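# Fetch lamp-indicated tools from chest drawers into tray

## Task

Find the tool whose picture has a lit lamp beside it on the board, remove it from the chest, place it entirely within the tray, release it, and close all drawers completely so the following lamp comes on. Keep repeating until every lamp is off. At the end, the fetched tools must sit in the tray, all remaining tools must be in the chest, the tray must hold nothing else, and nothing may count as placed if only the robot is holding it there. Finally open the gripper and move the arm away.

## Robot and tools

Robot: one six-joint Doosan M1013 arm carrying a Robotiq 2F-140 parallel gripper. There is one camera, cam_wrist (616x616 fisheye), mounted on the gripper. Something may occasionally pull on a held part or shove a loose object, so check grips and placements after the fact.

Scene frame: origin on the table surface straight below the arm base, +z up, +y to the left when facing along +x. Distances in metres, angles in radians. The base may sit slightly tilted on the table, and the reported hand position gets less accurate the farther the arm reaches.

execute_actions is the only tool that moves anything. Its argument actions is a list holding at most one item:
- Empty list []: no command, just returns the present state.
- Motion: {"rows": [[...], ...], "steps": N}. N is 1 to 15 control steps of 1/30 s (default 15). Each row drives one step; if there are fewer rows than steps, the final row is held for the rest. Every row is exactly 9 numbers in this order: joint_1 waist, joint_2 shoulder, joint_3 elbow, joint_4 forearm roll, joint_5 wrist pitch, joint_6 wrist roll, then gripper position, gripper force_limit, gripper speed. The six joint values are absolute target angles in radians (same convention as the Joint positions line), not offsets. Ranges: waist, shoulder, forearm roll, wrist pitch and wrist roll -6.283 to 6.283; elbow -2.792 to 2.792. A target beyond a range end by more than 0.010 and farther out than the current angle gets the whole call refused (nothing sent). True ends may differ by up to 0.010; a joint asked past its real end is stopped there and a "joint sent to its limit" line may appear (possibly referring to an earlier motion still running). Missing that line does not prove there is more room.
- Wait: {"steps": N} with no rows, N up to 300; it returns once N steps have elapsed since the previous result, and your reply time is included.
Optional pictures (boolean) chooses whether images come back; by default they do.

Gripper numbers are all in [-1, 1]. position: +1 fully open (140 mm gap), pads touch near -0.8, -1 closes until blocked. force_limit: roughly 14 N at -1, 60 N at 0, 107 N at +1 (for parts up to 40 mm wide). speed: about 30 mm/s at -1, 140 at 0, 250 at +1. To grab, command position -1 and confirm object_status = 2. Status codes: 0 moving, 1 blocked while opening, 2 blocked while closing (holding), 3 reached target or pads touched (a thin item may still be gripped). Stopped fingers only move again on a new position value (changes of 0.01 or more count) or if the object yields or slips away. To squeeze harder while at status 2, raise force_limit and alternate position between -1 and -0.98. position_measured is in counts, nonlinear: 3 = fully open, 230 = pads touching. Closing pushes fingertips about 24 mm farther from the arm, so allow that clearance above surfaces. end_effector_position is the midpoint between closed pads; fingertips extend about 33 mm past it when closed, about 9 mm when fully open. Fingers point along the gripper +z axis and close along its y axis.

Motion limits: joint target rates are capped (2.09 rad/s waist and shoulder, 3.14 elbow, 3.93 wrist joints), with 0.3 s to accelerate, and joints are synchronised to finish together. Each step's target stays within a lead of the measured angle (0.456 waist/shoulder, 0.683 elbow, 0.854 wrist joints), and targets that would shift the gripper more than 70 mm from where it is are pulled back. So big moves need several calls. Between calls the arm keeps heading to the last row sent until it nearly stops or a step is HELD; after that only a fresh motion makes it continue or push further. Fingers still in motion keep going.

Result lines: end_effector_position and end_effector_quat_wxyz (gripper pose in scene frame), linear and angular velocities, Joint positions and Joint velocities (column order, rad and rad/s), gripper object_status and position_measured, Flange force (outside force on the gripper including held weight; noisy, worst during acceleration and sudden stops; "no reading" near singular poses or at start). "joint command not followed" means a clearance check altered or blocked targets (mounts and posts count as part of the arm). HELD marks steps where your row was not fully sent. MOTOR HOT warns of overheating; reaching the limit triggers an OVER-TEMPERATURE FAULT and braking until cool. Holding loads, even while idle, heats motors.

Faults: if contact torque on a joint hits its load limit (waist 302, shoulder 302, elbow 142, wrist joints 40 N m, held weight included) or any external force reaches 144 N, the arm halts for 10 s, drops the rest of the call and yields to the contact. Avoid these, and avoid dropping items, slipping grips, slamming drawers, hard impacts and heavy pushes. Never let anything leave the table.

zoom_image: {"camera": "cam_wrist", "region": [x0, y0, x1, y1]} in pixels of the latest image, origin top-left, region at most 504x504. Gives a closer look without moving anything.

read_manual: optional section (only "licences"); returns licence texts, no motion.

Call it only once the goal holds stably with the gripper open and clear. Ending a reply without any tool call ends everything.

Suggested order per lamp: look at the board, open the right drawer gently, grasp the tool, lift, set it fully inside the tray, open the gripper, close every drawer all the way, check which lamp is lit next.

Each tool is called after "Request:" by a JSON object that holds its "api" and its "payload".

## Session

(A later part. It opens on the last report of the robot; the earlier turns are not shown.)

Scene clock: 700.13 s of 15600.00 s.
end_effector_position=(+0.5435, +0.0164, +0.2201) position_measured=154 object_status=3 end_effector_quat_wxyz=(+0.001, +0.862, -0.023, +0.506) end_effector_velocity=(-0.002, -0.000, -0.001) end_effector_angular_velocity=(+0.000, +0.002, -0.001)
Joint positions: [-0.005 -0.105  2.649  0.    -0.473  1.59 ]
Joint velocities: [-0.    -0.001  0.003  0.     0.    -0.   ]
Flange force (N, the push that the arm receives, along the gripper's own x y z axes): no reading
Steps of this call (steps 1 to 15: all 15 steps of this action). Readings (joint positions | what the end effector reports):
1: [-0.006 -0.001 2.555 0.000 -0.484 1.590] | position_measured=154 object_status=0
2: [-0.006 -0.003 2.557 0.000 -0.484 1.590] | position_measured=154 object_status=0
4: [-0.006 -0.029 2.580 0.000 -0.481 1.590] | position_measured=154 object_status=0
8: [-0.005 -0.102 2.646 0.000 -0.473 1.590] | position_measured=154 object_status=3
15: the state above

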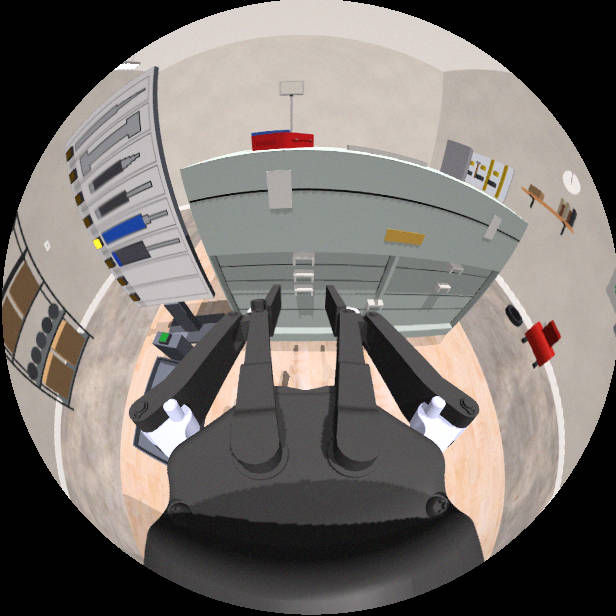

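Request:
{"api": "execute_actions", "payload": {"actions": [{"rows":[[-0.006,-0.002,2.5565,0,-0.484,1.59,-0.2,0,0]],"steps":11}], "pictures": false}}

Request:
{"api": "execute_actions", "payload": {"actions": [{"rows":[[-0.006,-0.002,2.5565,0,-0.484,1.59,-1,-0.3,-0.3]],"steps":12}], "pictures": false}}

Request:
{"api": "execute_actions", "payload": {"actions": [{"rows":[[-0.006,-0.016,2.571,0,-0.484,1.59,-1,-0.3,-0.3],[-0.006,-0.033,2.587,0,-0.483,1.59,-1,-0.3,-0.3],[-0.006,-0.050,2.602,0,-0.481,1.59,-1,-0.3,-0.3],[-0.005,-0.068,2.618,0,-0.479,1.59,-1,-0.3,-0.3],[-0.005,-0.086,2.634,0,-0.477,1.59,-1,-0.3,-0.3],[-0.005,-0.105,2.649,0,-0.473,1.59,-1,-0.3,-0.3],[-0.004,-0.125,2.664,0,-0.468,1.59,-1,-0.3,-0.3],[-0.004,-0.145,2.679,0,-0.463,1.59,-1,-0.3,-0.3],[-0.004,-0.166,2.694,0,-0.457,1.59,-1,-0.3,-0.3],[-0.003,-0.188,2.708,0,-0.449,1.59,-1,-0.3,-0.3],[-0.003,-0.211,2.723,0,-0.441,1.59,-1,-0.3,-0.3],[-0.003,-0.2346,2.7366,0,-0.431,1.59,-1,-0.3,-0.3]]}], "pictures": false}}

Request:
{"api": "execute_actions", "payload": {"actions": [{"steps":4}], "pictures": false}}

Request:
{"api": "execute_actions", "payload": {"actions": [{"rows":[[-0.003,-0.2346,2.7366,0,-0.431,1.59,-0.2,0,0]],"steps":7}], "pictures": false}}

Request:
{"api": "execute_actions", "payload": {"actions": [{"rows":[[-0.003,-0.4226,2.5544,0,0.339,1.595,-0.2,0,0]]}], "pictures": false}}

Request:
{"api": "execute_actions", "payload": {"actions": [{"rows":[[-0.003,-0.2853,2.4806,0,0.276,1.595,-0.2,0,0]],"steps":12}], "pictures": false}}

Request:
{"api": "execute_actions", "payload": {"actions": [{"rows":[[-0.003,-0.2853,2.4806,0,0.276,1.595,-1,-0.5,-0.3]],"steps":12}], "pictures": false}}

Request:
{"api": "execute_actions", "payload": {"actions": [{"rows":[[-0.003,-0.298,2.488,0,0.281,1.595,-1,-0.5,-0.3],[-0.003,-0.311,2.496,0,0.286,1.595,-1,-0.5,-0.3],[-0.003,-0.325,2.504,0,0.292,1.595,-1,-0.5,-0.3],[-0.002,-0.338,2.511,0,0.298,1.595,-1,-0.5,-0.3],[-0.002,-0.3514,2.519,0,0.3035,1.595,-1,-0.5,-0.3],[-0.002,-0.365,2.526,0,0.310,1.595,-1,-0.5,-0.3],[-0.002,-0.379,2.533,0,0.317,1.595,-1,-0.5,-0.3],[-0.002,-0.393,2.540,0,0.324,1.595,-1,-0.5,-0.3],[-0.002,-0.408,2.547,0,0.332,1.595,-1,-0.5,-0.3],[-0.002,-0.4226,2.5544,0,0.339,1.595,-1,-0.5,-0.3]]}], "pictures": false}}

Request:
{"api": "execute_actions", "payload": {"actions": [{"rows":[[-0.002,-0.4226,2.5544,0,0.339,1.595,-0.3,0,0]],"steps":7}], "pictures": false}}

Request:
{"api": "execute_actions", "payload": {"actions": [{"rows":[[-0.002,-0.56,2.40,0,0.72,1.595,-0.3,0,0]],"steps":9}], "pictures": false}}

Request:
{"api": "execute_actions", "payload": {"actions": [{"rows":[[-0.002,-0.56,2.40,0,0.72,-1.5,-0.3,0,0]]}], "pictures": false}}

Request:
{"api": "execute_actions", "payload": {"actions": [{"rows":[[0.002,0.022,1.942,0,1.169,-2.2,-0.3,0,0]]}], "pictures": false}}

Request:
{"api": "execute_actions", "payload": {"actions": [{"steps":20}]}}

Request:
{"api": "zoom_image", "payload": {"camera": "cam_wrist", "region": [210,180,410,380]}}

Scene clock: 733.10 s of 15600.00 s.
end_effector_position=(+0.6022, +0.0140, +0.2199) position_measured=154 object_status=3 end_effector_quat_wxyz=(+0.001, +0.862, -0.024, +0.506) end_effector_velocity=(+0.001, -0.000, +0.001) end_effector_angular_velocity=(-0.001, -0.003, +0.001)
Joint positions: [-0.006 -0.002  2.557 -0.    -0.484  1.59 ]
Joint velocities: [ 0.    -0.    -0.001 -0.    -0.001 -0.001]
Flange force (N, the push that the arm receives, along the gripper's own x y z axes): no reading
Steps of this call (steps 1 to 15: the robot went on to your last target; steps 16 to 90: nothing new was sent; then 29.60 s passed at rest; steps 91 to 101: all 11 steps of this action). Readings (joint positions | what the end effector reports):
91: [-0.005 -0.105 2.649 -0.000 -0.473 1.590] | position_measured=154 object_status=3
92: [-0.005 -0.102 2.647 -0.000 -0.473 1.590] | position_measured=154 object_status=3
94: [-0.005 -0.075 2.622 -0.000 -0.476 1.590] | position_measured=154 object_status=3
98: [-0.006 -0.004 2.559 -0.000 -0.484 1.590] | position_measured=154 object_status=3
101: the state above

Scene clock: 733.50 s of 15600.00 s.
end_effector_position=(+0.6024, +0.0140, +0.2199) position_measured=192 object_status=0 end_effector_quat_wxyz=(+0.001, +0.862, -0.024, +0.506) end_effector_velocity=(+0.000, +0.000, +0.000) end_effector_angular_velocity=(+0.000, +0.000, +0.000)
Joint positions: [-0.006 -0.002  2.557 -0.    -0.484  1.59 ]
Joint velocities: [ 0.    -0.    -0.001 -0.     0.001  0.   ]
Flange force (N, the push that the arm receives, along the gripper's own x y z axes): no reading
Steps of this call (steps 1 to 12: all 12 steps of this action). Readings (joint positions | what the end effector reports):
1: [-0.006 -0.002 2.557 -0.000 -0.484 1.590] | position_measured=154 object_status=0
2: [-0.006 -0.002 2.557 -0.000 -0.484 1.590] | position_measured=155 object_status=0
4: [-0.006 -0.002 2.557 -0.000 -0.484 1.590] | position_measured=167 object_status=0
8: [-0.006 -0.002 2.557 -0.000 -0.484 1.590] | position_measured=190 object_status=0
12: the state above

Scene clock: 734.00 s of 15600.00 s.
end_effector_position=(+0.4913, +0.0190, +0.2207) position_measured=192 object_status=2 end_effector_quat_wxyz=(+0.001, +0.862, -0.023, +0.506) end_effector_velocity=(-0.183, +0.008, -0.000) end_effector_angular_velocity=(+0.001, -0.007, +0.004)
Joint positions: [-0.003 -0.216  2.725  0.    -0.438  1.59 ]
Joint velocities: [ 0.005 -0.422  0.264  0.     0.15   0.001]
Flange force (N, the push that the arm receives, along the gripper's own x y z axes): no reading
Steps of this call (steps 1 to 15: all 15 steps of this action). Readings (joint positions | what the end effector reports):
1: [-0.006 -0.002 2.557 -0.000 -0.484 1.590] | position_measured=192 object_status=0
2: [-0.006 -0.004 2.559 -0.000 -0.484 1.590] | position_measured=192 object_status=2
4: [-0.006 -0.023 2.577 -0.000 -0.484 1.590] | position_measured=192 object_status=2
8: [-0.005 -0.083 2.631 -0.000 -0.476 1.590] | position_measured=192 object_status=2
15: the state above

Scene clock: 734.13 s of 15600.00 s.
end_effector_position=(+0.4836, +0.0193, +0.2207) position_measured=192 object_status=2 end_effector_quat_wxyz=(+0.001, +0.862, -0.022, +0.506) end_effector_velocity=(-0.001, -0.000, +0.001) end_effector_angular_velocity=(-0.000, -0.001, -0.000)
Joint positions: [-0.003 -0.234  2.736  0.    -0.431  1.59 ]
Joint velocities: [-0.    -0.004  0.001 -0.     0.003 -0.   ]
Flange force (N, the push that the arm receives, along the gripper's own x y z axes): no reading
Steps of this call (steps 1 to 4: the robot went on to your last target). Readings (joint positions | what the end effector reports):
1: [-0.003 -0.227 2.732 0.000 -0.434 1.590] | position_measured=192 object_status=2
2: [-0.003 -0.233 2.736 0.000 -0.432 1.590] | position_measured=192 object_status=2
4: the state above

Scene clock: 734.37 s of 15600.00 s.
end_effector_position=(+0.4836, +0.0193, +0.2209) position_measured=154 object_status=0 end_effector_quat_wxyz=(+0.001, +0.862, -0.022, +0.506) end_effector_velocity=(-0.001, +0.000, -0.001) end_effector_angular_velocity=(+0.000, +0.001, +0.000)
Joint positions: [-0.003 -0.235  2.736  0.    -0.431  1.59 ]
Joint velocities: [ 0.     0.     0.002 -0.    -0.001  0.001]
Flange force (N, the push that the arm receives, along the gripper's own x y z axes): no reading
Steps of this call (steps 1 to 7: all 7 steps of this action). Readings (joint positions | what the end effector reports):
1: [-0.003 -0.234 2.736 0.000 -0.431 1.590] | position_measured=192 object_status=0
2: [-0.003 -0.234 2.736 0.000 -0.431 1.590] | position_measured=192 object_status=0
4: [-0.003 -0.235 2.736 0.000 -0.431 1.590] | position_measured=175 object_status=0
7: the state above

Scene clock: 734.87 s of 15600.00 s.
end_effector_position=(+0.4290, +0.0209, +0.2336) position_measured=154 object_status=3 end_effector_quat_wxyz=(-0.001, +0.945, -0.026, +0.327) end_effector_velocity=(-0.046, +0.001, +0.016) end_effector_angular_velocity=(+0.007, +0.181, -0.001)
Joint positions: [-0.003 -0.421  2.556  0.     0.332  1.595]
Joint velocities: [-0.    -0.082 -0.075  0.     0.338  0.002]
Flange force (N, the push that the arm receives, along the gripper's own x y z axes): no reading
Steps of this call (steps 1 to 15: all 15 steps of this action). Readings (joint positions | what the end effector reports):
1: [-0.003 -0.235 2.736 0.000 -0.431 1.590] | position_measured=154 object_status=0
2: [-0.003 -0.236 2.735 0.000 -0.425 1.590] | position_measured=154 object_status=0
4: [-0.003 -0.249 2.721 0.000 -0.373 1.590] | position_measured=154 object_status=0
8: [-0.003 -0.317 2.652 0.000 -0.095 1.592] | position_measured=154 object_status=3
15: the state above

Scene clock: 735.27 s of 15600.00 s.
end_effector_position=(+0.4877, +0.0191, +0.2332) position_measured=154 object_status=3 end_effector_quat_wxyz=(-0.001, +0.945, -0.026, +0.325) end_effector_velocity=(+0.001, -0.000, +0.000) end_effector_angular_velocity=(-0.000, -0.002, +0.000)
Joint positions: [-0.003 -0.285  2.481  0.     0.276  1.595]
Joint velocities: [-0.     0.001 -0.001 -0.    -0.002 -0.   ]
Flange force (N, the push that the arm receives, along the gripper's own x y z axes): no reading
Steps of this call (steps 1 to 12: all 12 steps of this action). Readings (joint positions | what the end effector reports):
1: [-0.003 -0.422 2.555 0.000 0.337 1.595] | position_measured=154 object_status=3
2: [-0.003 -0.420 2.553 0.000 0.337 1.595] | position_measured=154 object_status=3
4: [-0.003 -0.392 2.538 0.000 0.322 1.595] | position_measured=154 object_status=3
8: [-0.003 -0.297 2.487 0.000 0.281 1.595] | position_measured=154 object_status=3
12: the state above

Scene clock: 735.67 s of 15600.00 s.
end_effector_position=(+0.4878, +0.0191, +0.2332) position_measured=191 object_status=0 end_effector_quat_wxyz=(-0.001, +0.945, -0.026, +0.325) end_effector_velocity=(-0.000, -0.000, -0.000) end_effector_angular_velocity=(-0.000, +0.001, -0.000)
Joint positions: [-0.003 -0.285  2.481  0.     0.276  1.595]
Joint velocities: [ 0.  0.  0. -0.  0.  0.]
Flange force (N, the push that the arm receives, along the gripper's own x y z axes): no reading
Steps of this call (steps 1 to 12: all 12 steps of this action). Readings (joint positions | what the end effector reports):
1: [-0.003 -0.285 2.481 0.000 0.276 1.595] | position_measured=154 object_status=0
2: [-0.003 -0.285 2.481 0.000 0.276 1.595] | position_measured=155 object_status=0
4: [-0.003 -0.285 2.481 0.000 0.276 1.595] | position_measured=167 object_status=0
8: [-0.003 -0.285 2.481 0.000 0.276 1.595] | position_measured=190 object_status=0
12: the state above

Scene clock: 736.17 s of 15600.00 s.
end_effector_position=(+0.4283, +0.0214, +0.2338) position_measured=191 object_status=2 end_effector_quat_wxyz=(-0.002, +0.945, -0.026, +0.325) end_effector_velocity=(-0.007, +0.000, -0.000) end_effector_angular_velocity=(-0.000, +0.001, +0.000)
Joint positions: [-0.002 -0.422  2.554  0.     0.339  1.595]
Joint velocities: [ 0.    -0.017  0.008 -0.001  0.011  0.   ]
Flange force (N, the push that the arm receives, along the gripper's own x y z axes): no reading
Steps of this call (steps 1 to 15: all 15 steps of this action). Readings (joint positions | what the end effector reports):
1: [-0.003 -0.285 2.481 0.000 0.276 1.595] | position_measured=191 object_status=0
2: [-0.003 -0.287 2.482 0.000 0.277 1.595] | position_measured=191 object_status=2
4: [-0.003 -0.304 2.491 0.000 0.283 1.595] | position_measured=191 object_status=2
8: [-0.002 -0.352 2.519 0.000 0.304 1.595] | position_measured=191 object_status=2
15: the state above

Scene clock: 736.40 s of 15600.00 s.
end_effector_position=(+0.4281, +0.0213, +0.2339) position_measured=167 object_status=0 end_effector_quat_wxyz=(-0.002, +0.945, -0.026, +0.325) end_effector_velocity=(-0.001, +0.000, -0.000) end_effector_angular_velocity=(-0.000, +0.002, +0.000)
Joint positions: [-0.002 -0.423  2.554  0.     0.339  1.595]
Joint velocities: [ 0.    -0.     0.    -0.     0.002 -0.   ]
Flange force (N, the push that the arm receives, along the gripper's own x y z axes): no reading
Steps of this call (steps 1 to 7: all 7 steps of this action). Readings (joint positions | what the end effector reports):
1: [-0.002 -0.422 2.554 0.000 0.339 1.595] | position_measured=191 object_status=0
2: [-0.002 -0.422 2.554 0.000 0.339 1.595] | position_measured=191 object_status=0
4: [-0.002 -0.423 2.554 0.000 0.339 1.595] | position_measured=174 object_status=0
7: the state above

Scene clock: 736.70 s of 15600.00 s.
end_effector_position=(+0.4036, +0.0217, +0.3106) position_measured=167 object_status=3 end_effector_quat_wxyz=(-0.002, +0.957, -0.026, +0.290) end_effector_velocity=(-0.139, +0.003, +0.278) end_effector_angular_velocity=(+0.008, +0.262, +0.001)
Joint positions: [-0.002 -0.538  2.424  0.     0.659  1.595]
Joint velocities: [ 0.    -0.408 -0.448 -0.     1.119  0.   ]
Flange force (N, the push that the arm receives, along the gripper's own x y z axes): no reading
Steps of this call (steps 1 to 9: all 9 steps of this action). Readings (joint positions | what the end effector reports):
1: [-0.002 -0.423 2.554 0.000 0.339 1.595] | position_measured=167 object_status=0
2: [-0.002 -0.425 2.552 0.000 0.345 1.595] | position_measured=167 object_status=0
4: [-0.002 -0.443 2.530 0.000 0.397 1.595] | position_measured=167 object_status=0
8: [-0.002 -0.523 2.441 0.000 0.615 1.595] | position_measured=167 object_status=3
9: the state above

Scene clock: 737.20 s of 15600.00 s.
end_effector_position=(+0.3953, +0.0218, +0.3251) position_measured=167 object_status=3 end_effector_quat_wxyz=(+0.152, +0.820, +0.497, +0.238) end_effector_velocity=(+0.000, +0.000, +0.001) end_effector_angular_velocity=(-1.889, +0.039, +2.932)
Joint positions: [-0.002 -0.56   2.4    0.     0.72   0.45 ]
Joint velocities: [ 0.    -0.001 -0.001 -0.     0.001 -3.488]
Flange force (N, the push that the arm receives, along the gripper's own x y z axes): no reading
Steps of this call (steps 1 to 15: all 15 steps of this action). Readings (joint positions | what the end effector reports):
1: [-0.002 -0.550 2.411 0.000 0.690 1.595] | position_measured=167 object_status=3
2: [-0.002 -0.556 2.404 0.000 0.710 1.591] | position_measured=167 object_status=3
4: [-0.002 -0.558 2.403 0.000 0.717 1.542] | position_measured=167 object_status=3
8: [-0.002 -0.559 2.401 0.000 0.719 1.270] | position_measured=167 object_status=3
15: the state above

Scene clock: 737.70 s of 15600.00 s.
end_effector_position=(+0.5018, +0.0203, +0.3210) position_measured=167 object_status=3 end_effector_quat_wxyz=(+0.068, +0.325, +0.943, +0.024) end_effector_velocity=(+0.222, -0.002, -0.128) end_effector_angular_velocity=(-0.475, +0.930, +3.433)
Joint positions: [ 0.001 -0.125  2.045  0.     1.068 -0.934]
Joint velocities: [ 0.006  0.951 -0.663 -0.     0.645 -3.458]
Flange force (N, the push that the arm receives, along the gripper's own x y z axes): [-4.6 -7.4 -0.2]
Steps of this call (steps 1 to 15: all 15 steps of this action). Readings (joint positions | what the end effector reports):
1: [-0.002 -0.560 2.400 0.000 0.720 0.332] | position_measured=167 object_status=3
2: [-0.002 -0.559 2.400 0.000 0.720 0.218] | position_measured=167 object_status=3
4: [-0.002 -0.542 2.383 0.000 0.737 0.030] | position_measured=167 object_status=3
8: [-0.001 -0.416 2.258 0.000 0.859 -0.253] | position_measured=167 object_status=3
15: the state above

Scene clock: 738.37 s of 15600.00 s.
end_effector_position=(+0.5355, +0.0200, +0.2984) position_measured=167 object_status=3 end_effector_quat_wxyz=(+0.001, -0.297, +0.955, +0.002) end_effector_velocity=(-0.001, -0.000, -0.001) end_effector_angular_velocity=(+0.000, +0.001, +0.001)
Joint positions: [ 0.002  0.022  1.942  0.     1.169 -2.2  ]
Joint velocities: [-0.    -0.     0.002  0.    -0.001 -0.001]
Flange force (N, the push that the arm receives, along the gripper's own x y z axes): [3.7 -6.4 -2.6]
Steps of this call (steps 1 to 20: the robot went on to your last target). Readings (joint positions | what the end effector reports):
1: [0.001 -0.095 2.024 0.000 1.089 -1.052] | position_measured=167 object_status=3
2: [0.001 -0.069 2.006 0.000 1.107 -1.170] | position_measured=167 object_status=3
4: [0.002 -0.032 1.979 0.000 1.132 -1.407] | position_measured=167 object_status=3
8: [0.002 0.006 1.953 0.000 1.158 -1.857] | position_measured=167 object_status=3
20: the state above

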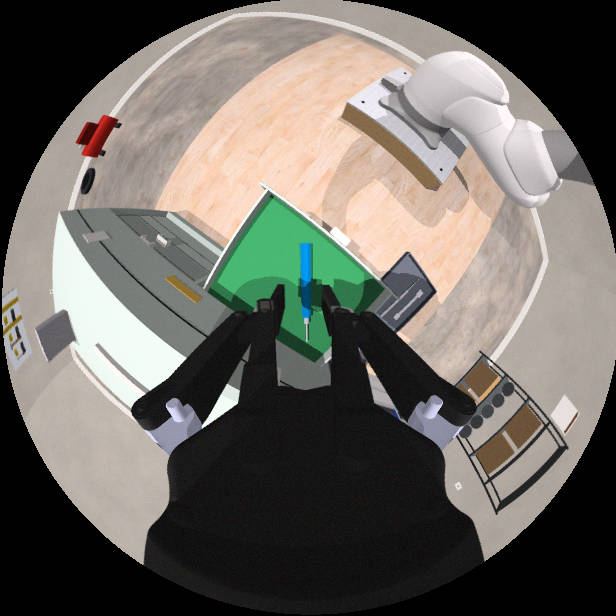

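Region (210, 180, 410, 380) of cam_wrist's 616x616 image, scaled by 2.520, with more detail than that image has.

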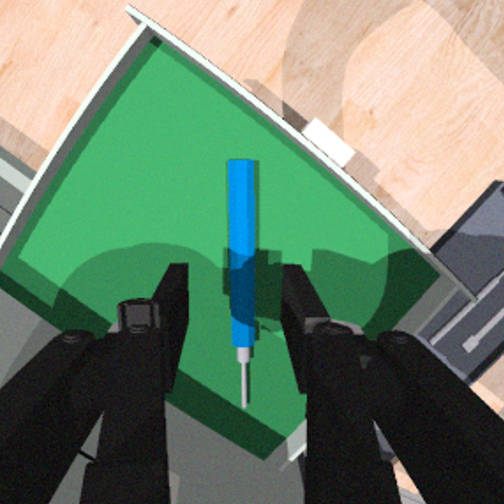

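Request:
{"api": "execute_actions", "payload": {"actions": [{"rows":[[0.010,0.067,2.012,0,1.054,-2.2,-0.3,0,0]],"steps":12}], "pictures": false}}

Request:
{"api": "execute_actions", "payload": {"actions": [{"rows":[[0.010,0.067,2.012,0,1.054,-2.2,-1,0,-0.3]]}], "pictures": false}}

Request:
{"api": "execute_actions", "payload": {"actions": [{"rows":[[0.010,0.025,1.975,0,1.133,-2.2,-1,0,-0.3]],"steps":8}], "pictures": false}}

Request:
{"api": "execute_actions", "payload": {"actions": [{"rows":[[0.01,-0.08,2.04,0,1.173,-2.2,-1,0,-0.3]],"steps":8}], "pictures": false}}

Request:
{"api": "execute_actions", "payload": {"actions": [{"rows":[[0.545,-0.06,2.02,0,1.173,-0.9,-1,0,-0.3]]}], "pictures": false}}

Request:
{"api": "execute_actions", "payload": {"actions": [{"steps":10}], "pictures": false}}

Request:
{"api": "execute_actions", "payload": {"actions": [{"rows":[[0.545,0.250,2.208,0,0.675,-0.9,-1,0,-0.3]]}], "pictures": false}}

Request:
{"api": "execute_actions", "payload": {"actions": [{"steps":10}]}}

Scene clock: 752.03 s of 15600.00 s.
end_effector_position=(+0.5348, +0.0245, +0.2395) position_measured=167 object_status=3 end_effector_quat_wxyz=(+0.001, -0.301, +0.954, +0.002) end_effector_velocity=(-0.001, +0.000, -0.001) end_effector_angular_velocity=(+0.000, +0.001, +0.002)
Joint positions: [ 0.01   0.067  2.012 -0.     1.054 -2.2  ]
Joint velocities: [ 0.    -0.001  0.002  0.    -0.001 -0.001]
Flange force (N, the push that the arm receives, along the gripper's own x y z axes): [2.4 -3.5 0.6]
Steps of this call (steps 1 to 15: the robot went on to your last target; steps 16 to 90: nothing new was sent; then 10.27 s passed at rest; steps 91 to 102: all 12 steps of this action). Readings (joint positions | what the end effector reports):
91: [0.002 0.022 1.942 -0.000 1.169 -2.200] | position_measured=167 object_status=3
92: [0.002 0.024 1.945 -0.000 1.164 -2.200] | position_measured=167 object_status=3
94: [0.006 0.044 1.975 -0.000 1.113 -2.200] | position_measured=167 object_status=3
98: [0.010 0.067 2.012 -0.000 1.055 -2.200] | position_measured=167 object_status=3
102: the state above

Scene clock: 752.53 s of 15600.00 s.
end_effector_position=(+0.5347, +0.0246, +0.2394) position_measured=216 object_status=0 end_effector_quat_wxyz=(+0.001, -0.301, +0.954, +0.002) end_effector_velocity=(-0.001, +0.000, -0.000) end_effector_angular_velocity=(+0.000, +0.002, -0.000)
Joint positions: [ 0.01   0.067  2.012 -0.     1.054 -2.2  ]
Joint velocities: [0.    0.    0.001 0.    0.002 0.   ]
Flange force (N, the push that the arm receives, along the gripper's own x y z axes): [7.9 -2.2 -2.9]
Steps of this call (steps 1 to 15: all 15 steps of this action). Readings (joint positions | what the end effector reports):
1: [0.010 0.067 2.012 -0.000 1.054 -2.200] | position_measured=167 object_status=0
2: [0.010 0.067 2.012 -0.000 1.054 -2.200] | position_measured=168 object_status=0
4: [0.010 0.067 2.012 -0.000 1.054 -2.200] | position_measured=180 object_status=0
8: [0.010 0.067 2.012 -0.000 1.054 -2.200] | position_measured=203 object_status=0
15: the state above

Scene clock: 752.80 s of 15600.00 s.
end_effector_position=(+0.5290, +0.0246, +0.2796) position_measured=216 object_status=2 end_effector_quat_wxyz=(+0.001, -0.301, +0.954, +0.003) end_effector_velocity=(-0.002, -0.000, +0.003) end_effector_angular_velocity=(+0.000, +0.007, -0.001)
Joint positions: [ 0.01   0.025  1.975  0.     1.132 -2.2  ]
Joint velocities: [-0.    -0.001 -0.005  0.     0.013  0.   ]
Flange force (N, the push that the arm receives, along the gripper's own x y z axes): [4.1 -2.3 -0.2]
Steps of this call (steps 1 to 8: all 8 steps of this action). Readings (joint positions | what the end effector reports):
1: [0.010 0.067 2.012 -0.000 1.054 -2.200] | position_measured=216 object_status=2
2: [0.010 0.064 2.010 -0.000 1.059 -2.200] | position_measured=216 object_status=2
4: [0.010 0.041 1.989 0.000 1.104 -2.200] | position_measured=216 object_status=2
8: the state above

Scene clock: 753.07 s of 15600.00 s.
end_effector_position=(+0.4745, +0.0254, +0.2990) position_measured=216 object_status=2 end_effector_quat_wxyz=(+0.001, -0.301, +0.954, +0.002) end_effector_velocity=(-0.080, +0.001, +0.024) end_effector_angular_velocity=(-0.000, -0.003, +0.001)
Joint positions: [ 0.01  -0.078  2.038  0.     1.172 -2.2  ]
Joint velocities: [-0.    -0.152  0.093 -0.     0.056 -0.001]
Flange force (N, the push that the arm receives, along the gripper's own x y z axes): [4.9 0.2 -3.5]
Steps of this call (steps 1 to 8: all 8 steps of this action). Readings (joint positions | what the end effector reports):
1: [0.010 0.025 1.975 0.000 1.133 -2.200] | position_measured=216 object_status=2
2: [0.010 0.022 1.977 0.000 1.134 -2.200] | position_measured=216 object_status=2
4: [0.010 -0.005 1.996 0.000 1.145 -2.200] | position_measured=216 object_status=2
8: the state above

Scene clock: 753.57 s of 15600.00 s.
end_effector_position=(+0.4456, +0.1818, +0.3008) position_measured=216 object_status=2 end_effector_quat_wxyz=(+0.000, -0.106, +0.994, +0.004) end_effector_velocity=(-0.123, +0.343, +0.004) end_effector_angular_velocity=(+0.005, +0.013, -1.393)
Joint positions: [ 0.346 -0.067  2.027  0.     1.173 -1.463]
Joint velocities: [ 0.761  0.027 -0.026  0.    -0.001  2.154]
Flange force (N, the push that the arm receives, along the gripper's own x y z axes): [1.2 -1.6 -1.7]
Steps of this call (steps 1 to 15: all 15 steps of this action). Readings (joint positions | what the end effector reports):
1: [0.010 -0.080 2.040 0.000 1.173 -2.200] | position_measured=216 object_status=2
2: [0.013 -0.080 2.040 0.000 1.173 -2.195] | position_measured=216 object_status=2
4: [0.040 -0.078 2.039 0.000 1.173 -2.142] | position_measured=216 object_status=2
8: [0.159 -0.073 2.034 0.000 1.173 -1.920] | position_measured=216 object_status=2
15: the state above

Scene clock: 753.90 s of 15600.00 s.
end_effector_position=(+0.4048, +0.2674, +0.3019) position_measured=216 object_status=2 end_effector_quat_wxyz=(-0.001, +0.075, +0.997, +0.005) end_effector_velocity=(-0.019, +0.029, +0.000) end_effector_angular_velocity=(-0.001, +0.003, -0.130)
Joint positions: [ 0.544 -0.06   2.02   0.     1.173 -0.904]
Joint velocities: [ 0.072  0.003 -0.002 -0.     0.001  0.202]
Flange force (N, the push that the arm receives, along the gripper's own x y z axes): [3.9 -5.6 -2.8]
Steps of this call (steps 1 to 10: the robot went on to your last target). Readings (joint positions | what the end effector reports):
1: [0.372 -0.066 2.026 0.000 1.173 -1.390] | position_measured=216 object_status=2
2: [0.398 -0.065 2.025 0.000 1.173 -1.317] | position_measured=216 object_status=2
4: [0.449 -0.063 2.023 0.000 1.173 -1.171] | position_measured=216 object_status=2
8: [0.530 -0.061 2.021 0.000 1.173 -0.944] | position_measured=216 object_status=2
10: the state above

Scene clock: 754.40 s of 15600.00 s.
end_effector_position=(+0.4288, +0.2836, +0.1023) position_measured=216 object_status=2 end_effector_quat_wxyz=(-0.001, +0.076, +0.997, +0.005) end_effector_velocity=(-0.022, -0.008, -0.457) end_effector_angular_velocity=(-0.000, +0.000, -0.003)
Joint positions: [ 0.545  0.196  2.175 -0.     0.763 -0.9  ]
Joint velocities: [ 0.001  0.615  0.369 -0.    -0.984  0.004]
Flange force (N, the push that the arm receives, along the gripper's own x y z axes): [-3.8 -8.8 -1.5]
Steps of this call (steps 1 to 15: all 15 steps of this action). Readings (joint positions | what the end effector reports):
1: [0.545 -0.060 2.020 0.000 1.173 -0.901] | position_measured=216 object_status=2
2: [0.545 -0.057 2.022 0.000 1.168 -0.901] | position_measured=216 object_status=2
4: [0.545 -0.030 2.040 0.000 1.123 -0.901] | position_measured=216 object_status=2
8: [0.545 0.053 2.089 -0.000 0.991 -0.901] | position_measured=216 object_status=2
15: the state above

Scene clock: 754.73 s of 15600.00 s.
end_effector_position=(+0.4254, +0.2822, +0.0625) position_measured=216 object_status=2 end_effector_quat_wxyz=(-0.001, +0.076, +0.997, +0.005) end_effector_velocity=(-0.000, -0.000, -0.001) end_effector_angular_velocity=(-0.001, +0.003, +0.000)
Joint positions: [ 0.545  0.25   2.208 -0.     0.675 -0.9  ]
Joint velocities: [-0.     0.002 -0.     0.     0.001 -0.001]
Flange force (N, the push that the arm receives, along the gripper's own x y z axes): [1.4 -7.9 -3.1]
Steps of this call (steps 1 to 10: the robot went on to your last target). Readings (joint positions | what the end effector reports):
1: [0.545 0.215 2.187 -0.000 0.731 -0.900] | position_measured=216 object_status=2
2: [0.545 0.232 2.197 -0.000 0.705 -0.900] | position_measured=216 object_status=2
4: [0.545 0.248 2.207 -0.000 0.679 -0.900] | position_measured=216 object_status=2
8: [0.545 0.250 2.208 -0.000 0.675 -0.900] | position_measured=216 object_status=2
10: the state above

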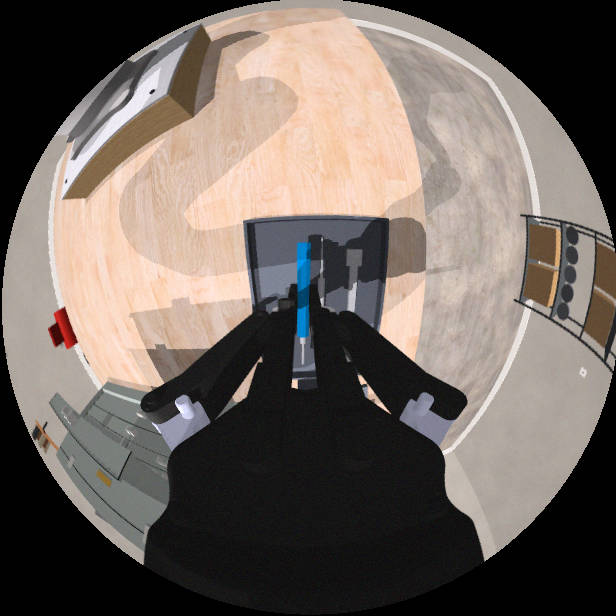

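Request:
{"api": "execute_actions", "payload": {"actions": [{"rows":[[0.537,0.280,2.219,0,0.634,-0.9,-1,0,-0.3]],"steps":10}], "pictures": false}}

Request:
{"api": "execute_actions", "payload": {"actions": [{"rows":[[0.537,0.280,2.219,0,0.634,-0.9,-0.57,0,-0.7]],"steps":9}], "pictures": false}}

Request:
{"api": "execute_actions", "payload": {"actions": [{"rows":[[0.537,0.16,2.175,0,0.798,-0.9,-0.57,0,0]],"steps":8}], "pictures": false}}

Request:
{"api": "execute_actions", "payload": {"actions": [{"rows":[[0.57,-0.56,2.40,0,0.72,1.595,-0.2,0,0]]}], "pictures": false}}

Request:
{"api": "execute_actions", "payload": {"actions": [{"steps":8}], "pictures": false}}

Request:
{"api": "execute_actions", "payload": {"actions": [{"rows":[[-0.002,-0.56,2.40,0,0.72,1.595,-0.2,0,0]]}], "pictures": false}}

Request:
{"api": "execute_actions", "payload": {"actions": [{"steps":10}], "pictures": false}}

Request:
{"api": "execute_actions", "payload": {"actions": [{"rows":[[-0.002,-0.4226,2.5544,0,0.339,1.595,-0.2,0,0]],"steps":13}], "pictures": false}}

Request:
{"api": "execute_actions", "payload": {"actions": [{"rows":[[-0.003,-0.4132,2.5635,0,0.3005,1.59,-0.2,0,0],[-0.003,-0.4038,2.5726,0,0.262,1.59,-0.2,0,0],[-0.003,-0.3944,2.5817,0,0.2235,1.59,-0.2,0,0],[-0.003,-0.385,2.5908,0,0.185,1.59,-0.2,0,0],[-0.003,-0.371,2.6045,0,0.127,1.59,-0.2,0,0],[-0.003,-0.357,2.618,0,0.0695,1.59,-0.2,0,0],[-0.003,-0.343,2.632,0,0.012,1.59,-0.2,0,0],[-0.003,-0.3286,2.6455,0,-0.046,1.59,-0.2,0,0],[-0.003,-0.310,2.664,0,-0.123,1.59,-0.2,0,0],[-0.003,-0.291,2.682,0,-0.2,1.59,-0.2,0,0],[-0.003,-0.272,2.700,0,-0.277,1.59,-0.2,0,0],[-0.003,-0.253,2.718,0,-0.354,1.59,-0.2,0,0],[-0.003,-0.2346,2.7366,0,-0.431,1.59,-0.2,0,0]]}], "pictures": false}}

Request:
{"api": "execute_actions", "payload": {"actions": [{"rows":[[-0.003,-0.2346,2.7366,0,-0.431,1.59,-0.2,0,0],[-0.003,-0.223,2.730,0,-0.436,1.59,-0.2,0,0],[-0.003,-0.211,2.723,0,-0.441,1.59,-0.2,0,0],[-0.003,-0.188,2.708,0,-0.449,1.59,-0.2,0,0],[-0.004,-0.166,2.694,0,-0.457,1.59,-0.2,0,0],[-0.004,-0.145,2.679,0,-0.463,1.59,-0.2,0,0],[-0.004,-0.125,2.664,0,-0.468,1.59,-0.2,0,0],[-0.005,-0.105,2.649,0,-0.473,1.59,-0.2,0,0],[-0.005,-0.086,2.634,0,-0.477,1.59,-0.2,0,0],[-0.005,-0.068,2.618,0,-0.479,1.59,-0.2,0,0],[-0.006,-0.055,2.606,0,-0.481,1.59,-0.2,0,0],[-0.006,-0.043,2.596,0,-0.482,1.59,-0.2,0,0],[-0.006,-0.033,2.587,0,-0.483,1.59,-0.2,0,0]]}], "pictures": false}}

Request:
{"api": "execute_actions", "payload": {"actions": [{"steps":5}], "pictures": false}}

Request:
{"api": "execute_actions", "payload": {"actions": [{"rows":[[-0.006,-0.039,2.5925,0,-0.483,1.59,-1,-0.7,-0.3]],"steps":13}], "pictures": false}}

Request:
{"api": "execute_actions", "payload": {"actions": [{"rows":[[-0.006,-0.035,2.589,0,-0.483,1.59,-1,-0.7,-0.3],[-0.006,-0.031,2.585,0,-0.483,1.59,-1,-0.7,-0.3],[-0.006,-0.027,2.581,0,-0.483,1.59,-1,-0.7,-0.3],[-0.006,-0.023,2.577,0,-0.483,1.59,-1,-0.7,-0.3],[-0.006,-0.019,2.573,0,-0.484,1.59,-1,-0.7,-0.3],[-0.006,-0.016,2.570,0,-0.484,1.59,-1,-0.7,-0.3],[-0.006,-0.013,2.567,0,-0.484,1.59,-1,-0.7,-0.3],[-0.006,-0.011,2.565,0,-0.484,1.59,-1,-0.7,-0.3],[-0.006,-0.009,2.563,0,-0.484,1.59,-1,-0.7,-0.3],[-0.006,-0.007,2.561,0,-0.484,1.59,-1,-0.7,-0.3],[-0.006,-0.005,2.5595,0,-0.484,1.59,-1,-0.7,-0.3],[-0.006,-0.003,2.5575,0,-0.484,1.59,-1,-0.7,-0.3],[-0.006,-0.001,2.5556,0,-0.484,1.59,-1,-0.7,-0.3]]}], "pictures": false}}

Request:
{"api": "execute_actions", "payload": {"actions": [{"rows":[[-0.006,-0.001,2.5556,0,-0.484,1.59,-1,-0.7,-0.3],[-0.006,-0.001,2.5556,0,-0.484,1.59,-1,-0.7,-0.3],[-0.006,-0.001,2.5556,0,-0.484,1.59,-0.2,0,0]],"steps":9}], "pictures": false}}

Request:
{"api": "execute_actions", "payload": {"actions": [{"rows":[[-0.004,-0.145,2.679,0,-0.463,1.59,-0.2,0,0]]}]}}

Scene clock: 792.20 s of 15600.00 s.
end_effector_position=(+0.4273, +0.2789, +0.0434) position_measured=216 object_status=2 end_effector_quat_wxyz=(-0.001, +0.080, +0.997, +0.005) end_effector_velocity=(-0.000, -0.000, -0.001) end_effector_angular_velocity=(+0.000, -0.000, -0.002)
Joint positions: [ 0.537  0.28   2.219  0.     0.634 -0.9  ]
Joint velocities: [-0.001  0.001  0.001  0.    -0.003  0.001]
Flange force (N, the push that the arm receives, along the gripper's own x y z axes): [3.0 -3.8 -7.4]
Steps of this call (steps 1 to 30: the robot went on to your last target; steps 31 to 90: nothing new was sent; then 34.13 s passed at rest; steps 91 to 100: all 10 steps of this action). Readings (joint positions | what the end effector reports):
91: [0.545 0.250 2.208 0.000 0.675 -0.900] | position_measured=216 object_status=2
92: [0.544 0.253 2.209 0.000 0.671 -0.900] | position_measured=216 object_status=2
94: [0.539 0.272 2.216 0.000 0.645 -0.900] | position_measured=216 object_status=2
98: [0.537 0.280 2.219 0.000 0.634 -0.900] | position_measured=216 object_status=2
100: the state above

Scene clock: 792.50 s of 15600.00 s.
end_effector_position=(+0.4273, +0.2789, +0.0434) position_measured=201 object_status=0 end_effector_quat_wxyz=(-0.001, +0.080, +0.997, +0.005) end_effector_velocity=(+0.000, -0.000, +0.000) end_effector_angular_velocity=(-0.000, +0.000, +0.000)
Joint positions: [ 0.537  0.28   2.219  0.     0.634 -0.9  ]
Joint velocities: [-0.001 -0.    -0.    -0.     0.001 -0.001]
Flange force (N, the push that the arm receives, along the gripper's own x y z axes): [-1.8 -3.2 -3.5]
Steps of this call (steps 1 to 9: all 9 steps of this action). Readings (joint positions | what the end effector reports):
1: [0.537 0.280 2.219 0.000 0.634 -0.900] | position_measured=216 object_status=0
2: [0.537 0.280 2.219 0.000 0.634 -0.900] | position_measured=216 object_status=0
4: [0.537 0.280 2.219 0.000 0.634 -0.900] | position_measured=208 object_status=0
8: [0.537 0.280 2.219 0.000 0.634 -0.900] | position_measured=201 object_status=0
9: the state above

Scene clock: 792.77 s of 15600.00 s.
end_effector_position=(+0.4253, +0.2770, +0.1153) position_measured=201 object_status=3 end_effector_quat_wxyz=(-0.001, +0.080, +0.997, +0.005) end_effector_velocity=(-0.018, -0.012, +0.193) end_effector_angular_velocity=(+0.001, -0.002, -0.002)
Joint positions: [ 0.537  0.168  2.178  0.     0.786 -0.9  ]
Joint velocities: [-0.    -0.298 -0.109  0.     0.404  0.002]
Flange force (N, the push that the arm receives, along the gripper's own x y z axes): [-5.0 -2.1 1.1]
Steps of this call (steps 1 to 8: all 8 steps of this action). Readings (joint positions | what the end effector reports):
1: [0.537 0.280 2.219 0.000 0.634 -0.900] | position_measured=201 object_status=0
2: [0.537 0.278 2.219 0.000 0.637 -0.900] | position_measured=201 object_status=0
4: [0.537 0.252 2.209 0.000 0.673 -0.900] | position_measured=201 object_status=0
8: the state above

Scene clock: 793.27 s of 15600.00 s.
end_effector_position=(+0.3617, +0.2515, +0.2496) position_measured=154 object_status=3 end_effector_quat_wxyz=(+0.085, +0.455, +0.875, +0.144) end_effector_velocity=(-0.127, -0.059, +0.312) end_effector_angular_velocity=(+1.105, -0.327, -2.227)
Joint positions: [ 0.56  -0.271  2.33   0.     0.742 -0.081]
Joint velocities: [ 0.037 -1.03   0.247  0.    -0.079  2.389]
Flange force (N, the push that the arm receives, along the gripper's own x y z axes): [-7.4 0.0 -2.2]
Steps of this call (steps 1 to 15: all 15 steps of this action). Readings (joint positions | what the end effector reports):
1: [0.537 0.161 2.176 0.000 0.795 -0.900] | position_measured=201 object_status=0
2: [0.537 0.157 2.177 0.000 0.796 -0.895] | position_measured=199 object_status=0
4: [0.539 0.127 2.191 0.000 0.789 -0.843] | position_measured=184 object_status=0
8: [0.548 -0.012 2.255 0.000 0.767 -0.586] | position_measured=155 object_status=0
15: the state above

Scene clock: 793.53 s of 15600.00 s.
end_effector_position=(+0.3298, +0.2359, +0.3122) position_measured=154 object_status=3 end_effector_quat_wxyz=(+0.029, +0.758, +0.599, +0.258) end_effector_velocity=(-0.074, -0.038, +0.120) end_effector_angular_velocity=(+1.694, +0.578, -3.007)
Joint positions: [ 0.568 -0.499  2.385  0.     0.725  0.772]
Joint velocities: [ 0.017 -0.483  0.117 -0.001 -0.038  3.491]
Flange force (N, the push that the arm receives, along the gripper's own x y z axes): no reading
Steps of this call (steps 1 to 8: the robot went on to your last target). Readings (joint positions | what the end effector reports):
1: [0.561 -0.306 2.339 0.000 0.740 0.003] | position_measured=154 object_status=3
2: [0.562 -0.339 2.347 0.000 0.737 0.095] | position_measured=154 object_status=3
4: [0.564 -0.403 2.362 0.000 0.732 0.302] | position_measured=154 object_status=3
8: the state above

Scene clock: 794.03 s of 15600.00 s.
end_effector_position=(+0.3847, +0.0992, +0.3235) position_measured=154 object_status=3 end_effector_quat_wxyz=(-0.016, +0.953, +0.117, +0.279) end_effector_velocity=(+0.091, -0.381, +0.008) end_effector_angular_velocity=(+0.261, +0.014, -1.413)
Joint positions: [ 0.196 -0.55   2.398  0.     0.721  1.495]
Joint velocities: [-0.992 -0.047  0.012 -0.    -0.004  0.499]
Flange force (N, the push that the arm receives, along the gripper's own x y z axes): no reading
Steps of this call (steps 1 to 15: all 15 steps of this action). Readings (joint positions | what the end effector reports):
1: [0.568 -0.513 2.389 0.000 0.724 0.890] | position_measured=154 object_status=3
2: [0.568 -0.524 2.391 0.000 0.723 1.004] | position_measured=154 object_status=3
4: [0.550 -0.533 2.393 0.000 0.722 1.192] | position_measured=154 object_status=3
8: [0.431 -0.539 2.395 0.000 0.722 1.393] | position_measured=154 object_status=3
15: the state above

Scene clock: 794.37 s of 15600.00 s.
end_effector_position=(+0.3953, +0.0219, +0.3253) position_measured=154 object_status=3 end_effector_quat_wxyz=(-0.002, +0.959, -0.026, +0.282) end_effector_velocity=(-0.000, -0.000, -0.000) end_effector_angular_velocity=(+0.001, +0.001, -0.002)
Joint positions: [-0.002 -0.56   2.4   -0.     0.72   1.595]
Joint velocities: [-0.     0.     0.    -0.     0.001  0.003]
Flange force (N, the push that the arm receives, along the gripper's own x y z axes): no reading
Steps of this call (steps 1 to 10: the robot went on to your last target). Readings (joint positions | what the end effector reports):
1: [0.163 -0.552 2.398 0.000 0.721 1.512] | position_measured=154 object_status=3
2: [0.129 -0.554 2.399 0.000 0.720 1.529] | position_measured=154 object_status=3
4: [0.066 -0.557 2.399 -0.000 0.720 1.561] | position_measured=154 object_status=3
8: [-0.000 -0.560 2.400 -0.000 0.720 1.594] | position_measured=154 object_status=3
10: the state above

Scene clock: 794.80 s of 15600.00 s.
end_effector_position=(+0.4279, +0.0213, +0.2339) position_measured=154 object_status=3 end_effector_quat_wxyz=(-0.001, +0.945, -0.026, +0.325) end_effector_velocity=(+0.005, -0.000, +0.003) end_effector_angular_velocity=(-0.000, -0.020, -0.000)
Joint positions: [-0.002 -0.423  2.554 -0.     0.34   1.595]
Joint velocities: [-0.     0.001  0.002  0.    -0.022 -0.   ]
Flange force (N, the push that the arm receives, along the gripper's own x y z axes): no reading
Steps of this call (steps 1 to 13: all 13 steps of this action). Readings (joint positions | what the end effector reports):
1: [-0.002 -0.560 2.400 -0.000 0.720 1.595] | position_measured=154 object_status=3
2: [-0.002 -0.558 2.402 -0.000 0.714 1.595] | position_measured=154 object_status=3
4: [-0.002 -0.539 2.423 -0.000 0.662 1.595] | position_measured=154 object_status=3
8: [-0.002 -0.460 2.512 -0.000 0.445 1.595] | position_measured=154 object_status=3
13: the state above

Scene clock: 795.30 s of 15600.00 s.
end_effector_position=(+0.4786, +0.0194, +0.2178) position_measured=154 object_status=3 end_effector_quat_wxyz=(+0.000, +0.884, -0.023, +0.466) end_effector_velocity=(+0.073, -0.002, +0.008) end_effector_angular_velocity=(-0.029, -0.945, -0.005)
Joint positions: [-0.003 -0.277  2.695 -0.    -0.256  1.59 ]
Joint velocities: [-0.     0.453  0.437 -0.    -1.835 -0.   ]
Flange force (N, the push that the arm receives, along the gripper's own x y z axes): no reading
Steps of this call (steps 1 to 15: all 15 steps of this action). Readings (joint positions | what the end effector reports):
1: [-0.002 -0.423 2.554 -0.000 0.339 1.595] | position_measured=154 object_status=3
2: [-0.002 -0.422 2.555 -0.000 0.334 1.595] | position_measured=154 object_status=3
4: [-0.003 -0.411 2.566 -0.000 0.291 1.592] | position_measured=154 object_status=3
8: [-0.003 -0.376 2.600 -0.000 0.146 1.590] | position_measured=154 object_status=3
15: the state above

Scene clock: 795.80 s of 15600.00 s.
end_effector_position=(+0.5752, +0.0149, +0.2201) position_measured=154 object_status=3 end_effector_quat_wxyz=(+0.001, +0.862, -0.024, +0.506) end_effector_velocity=(+0.189, -0.010, -0.007) end_effector_angular_velocity=(+0.000, +0.004, -0.006)
Joint positions: [-0.006 -0.048  2.6   -0.    -0.481  1.59 ]
Joint velocities: [-0.006  0.34  -0.294 -0.    -0.042  0.   ]
Flange force (N, the push that the arm receives, along the gripper's own x y z axes): no reading
Steps of this call (steps 1 to 15: all 15 steps of this action). Readings (joint positions | what the end effector reports):
1: [-0.003 -0.263 2.709 -0.000 -0.314 1.590] | position_measured=154 object_status=3
2: [-0.003 -0.251 2.720 -0.000 -0.361 1.590] | position_measured=154 object_status=3
4: [-0.003 -0.231 2.731 -0.000 -0.421 1.590] | position_measured=154 object_status=3
8: [-0.003 -0.170 2.696 -0.000 -0.454 1.590] | position_measured=154 object_status=3
15: the state above

Scene clock: 795.97 s of 15600.00 s.
end_effector_position=(+0.5832, +0.0145, +0.2198) position_measured=154 object_status=3 end_effector_quat_wxyz=(+0.001, +0.862, -0.024, +0.506) end_effector_velocity=(+0.002, -0.001, -0.000) end_effector_angular_velocity=(-0.001, +0.000, -0.000)
Joint positions: [-0.006 -0.033  2.587 -0.    -0.483  1.59 ]
Joint velocities: [-0.001  0.004 -0.002  0.    -0.001 -0.002]
Flange force (N, the push that the arm receives, along the gripper's own x y z axes): no reading
Steps of this call (steps 1 to 5: the robot went on to your last target). Readings (joint positions | what the end effector reports):
1: [-0.006 -0.039 2.592 -0.000 -0.482 1.590] | position_measured=154 object_status=3
2: [-0.006 -0.035 2.588 -0.000 -0.483 1.590] | position_measured=154 object_status=3
4: [-0.006 -0.033 2.587 -0.000 -0.483 1.590] | position_measured=154 object_status=3
5: the state above

Scene clock: 796.40 s of 15600.00 s.
end_effector_position=(+0.5800, +0.0146, +0.2199) position_measured=190 object_status=0 end_effector_quat_wxyz=(+0.001, +0.862, -0.024, +0.506) end_effector_velocity=(-0.000, +0.000, -0.000) end_effector_angular_velocity=(-0.001, +0.000, +0.000)
Joint positions: [-0.006 -0.039  2.592 -0.    -0.483  1.59 ]
Joint velocities: [ 0.    -0.     0.001  0.     0.    -0.001]
Flange force (N, the push that the arm receives, along the gripper's own x y z axes): no reading
Steps of this call (steps 1 to 13: all 13 steps of this action). Readings (joint positions | what the end effector reports):
1: [-0.006 -0.033 2.587 -0.000 -0.483 1.590] | position_measured=154 object_status=0
2: [-0.006 -0.035 2.588 -0.000 -0.483 1.590] | position_measured=155 object_status=0
4: [-0.006 -0.038 2.592 -0.000 -0.483 1.590] | position_measured=167 object_status=0
8: [-0.006 -0.039 2.592 -0.000 -0.483 1.590] | position_measured=190 object_status=0
13: the state above

Scene clock: 796.90 s of 15600.00 s.
end_effector_position=(+0.6022, +0.0139, +0.2199) position_measured=190 object_status=2 end_effector_quat_wxyz=(+0.001, +0.862, -0.024, +0.506) end_effector_velocity=(+0.016, -0.000, -0.002) end_effector_angular_velocity=(+0.000, +0.004, +0.000)
Joint positions: [-0.006 -0.002  2.557 -0.    -0.484  1.59 ]
Joint velocities: [ 0.     0.029 -0.027 -0.     0.001 -0.   ]
Flange force (N, the push that the arm receives, along the gripper's own x y z axes): no reading
Steps of this call (steps 1 to 15: all 15 steps of this action). Readings (joint positions | what the end effector reports):
1: [-0.006 -0.039 2.592 -0.000 -0.483 1.590] | position_measured=190 object_status=2
2: [-0.006 -0.038 2.592 -0.000 -0.483 1.590] | position_measured=190 object_status=2
4: [-0.006 -0.032 2.586 -0.000 -0.483 1.590] | position_measured=190 object_status=2
8: [-0.006 -0.017 2.572 -0.000 -0.484 1.590] | position_measured=190 object_status=2
15: the state above

Scene clock: 797.20 s of 15600.00 s.
end_effector_position=(+0.6030, +0.0139, +0.2198) position_measured=154 object_status=0 end_effector_quat_wxyz=(+0.001, +0.862, -0.024, +0.506) end_effector_velocity=(+0.000, +0.000, +0.000) end_effector_angular_velocity=(-0.001, -0.001, +0.000)
Joint positions: [-0.006 -0.001  2.556 -0.    -0.484  1.59 ]
Joint velocities: [ 0.     0.001 -0.     0.    -0.001 -0.001]
Flange force (N, the push that the arm receives, along the gripper's own x y z axes): no reading
Steps of this call (steps 1 to 9: all 9 steps of this action). Readings (joint positions | what the end effector reports):
1: [-0.006 -0.002 2.556 -0.000 -0.484 1.590] | position_measured=190 object_status=2
2: [-0.006 -0.001 2.556 -0.000 -0.484 1.590] | position_measured=190 object_status=2
4: [-0.006 -0.001 2.556 -0.000 -0.484 1.590] | position_measured=190 object_status=0
8: [-0.006 -0.001 2.556 -0.000 -0.484 1.590] | position_measured=158 object_status=0
9: the state above

Scene clock: 797.70 s of 15600.00 s.
end_effector_position=(+0.5235, +0.0176, +0.2204) position_measured=154 object_status=3 end_effector_quat_wxyz=(+0.001, +0.862, -0.023, +0.506) end_effector_velocity=(-0.000, +0.000, +0.000) end_effector_angular_velocity=(-0.001, -0.000, +0.001)
Joint positions: [-0.004 -0.145  2.679  0.    -0.463  1.59 ]
Joint velocities: [ 0.    -0.002  0.     0.     0.001 -0.001]
Flange force (N, the push that the arm receives, along the gripper's own x y z axes): no reading
Steps of this call (steps 1 to 15: all 15 steps of this action). Readings (joint positions | what the end effector reports):
1: [-0.006 -0.001 2.556 -0.000 -0.484 1.590] | position_measured=154 object_status=0
2: [-0.006 -0.003 2.557 0.000 -0.484 1.590] | position_measured=154 object_status=0
4: [-0.006 -0.029 2.579 0.000 -0.480 1.590] | position_measured=154 object_status=0
8: [-0.004 -0.127 2.664 0.000 -0.466 1.590] | position_measured=154 object_status=3
15: the state above

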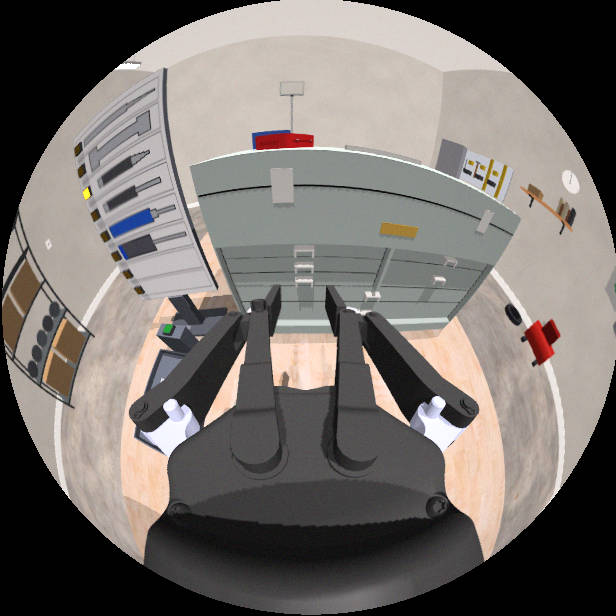

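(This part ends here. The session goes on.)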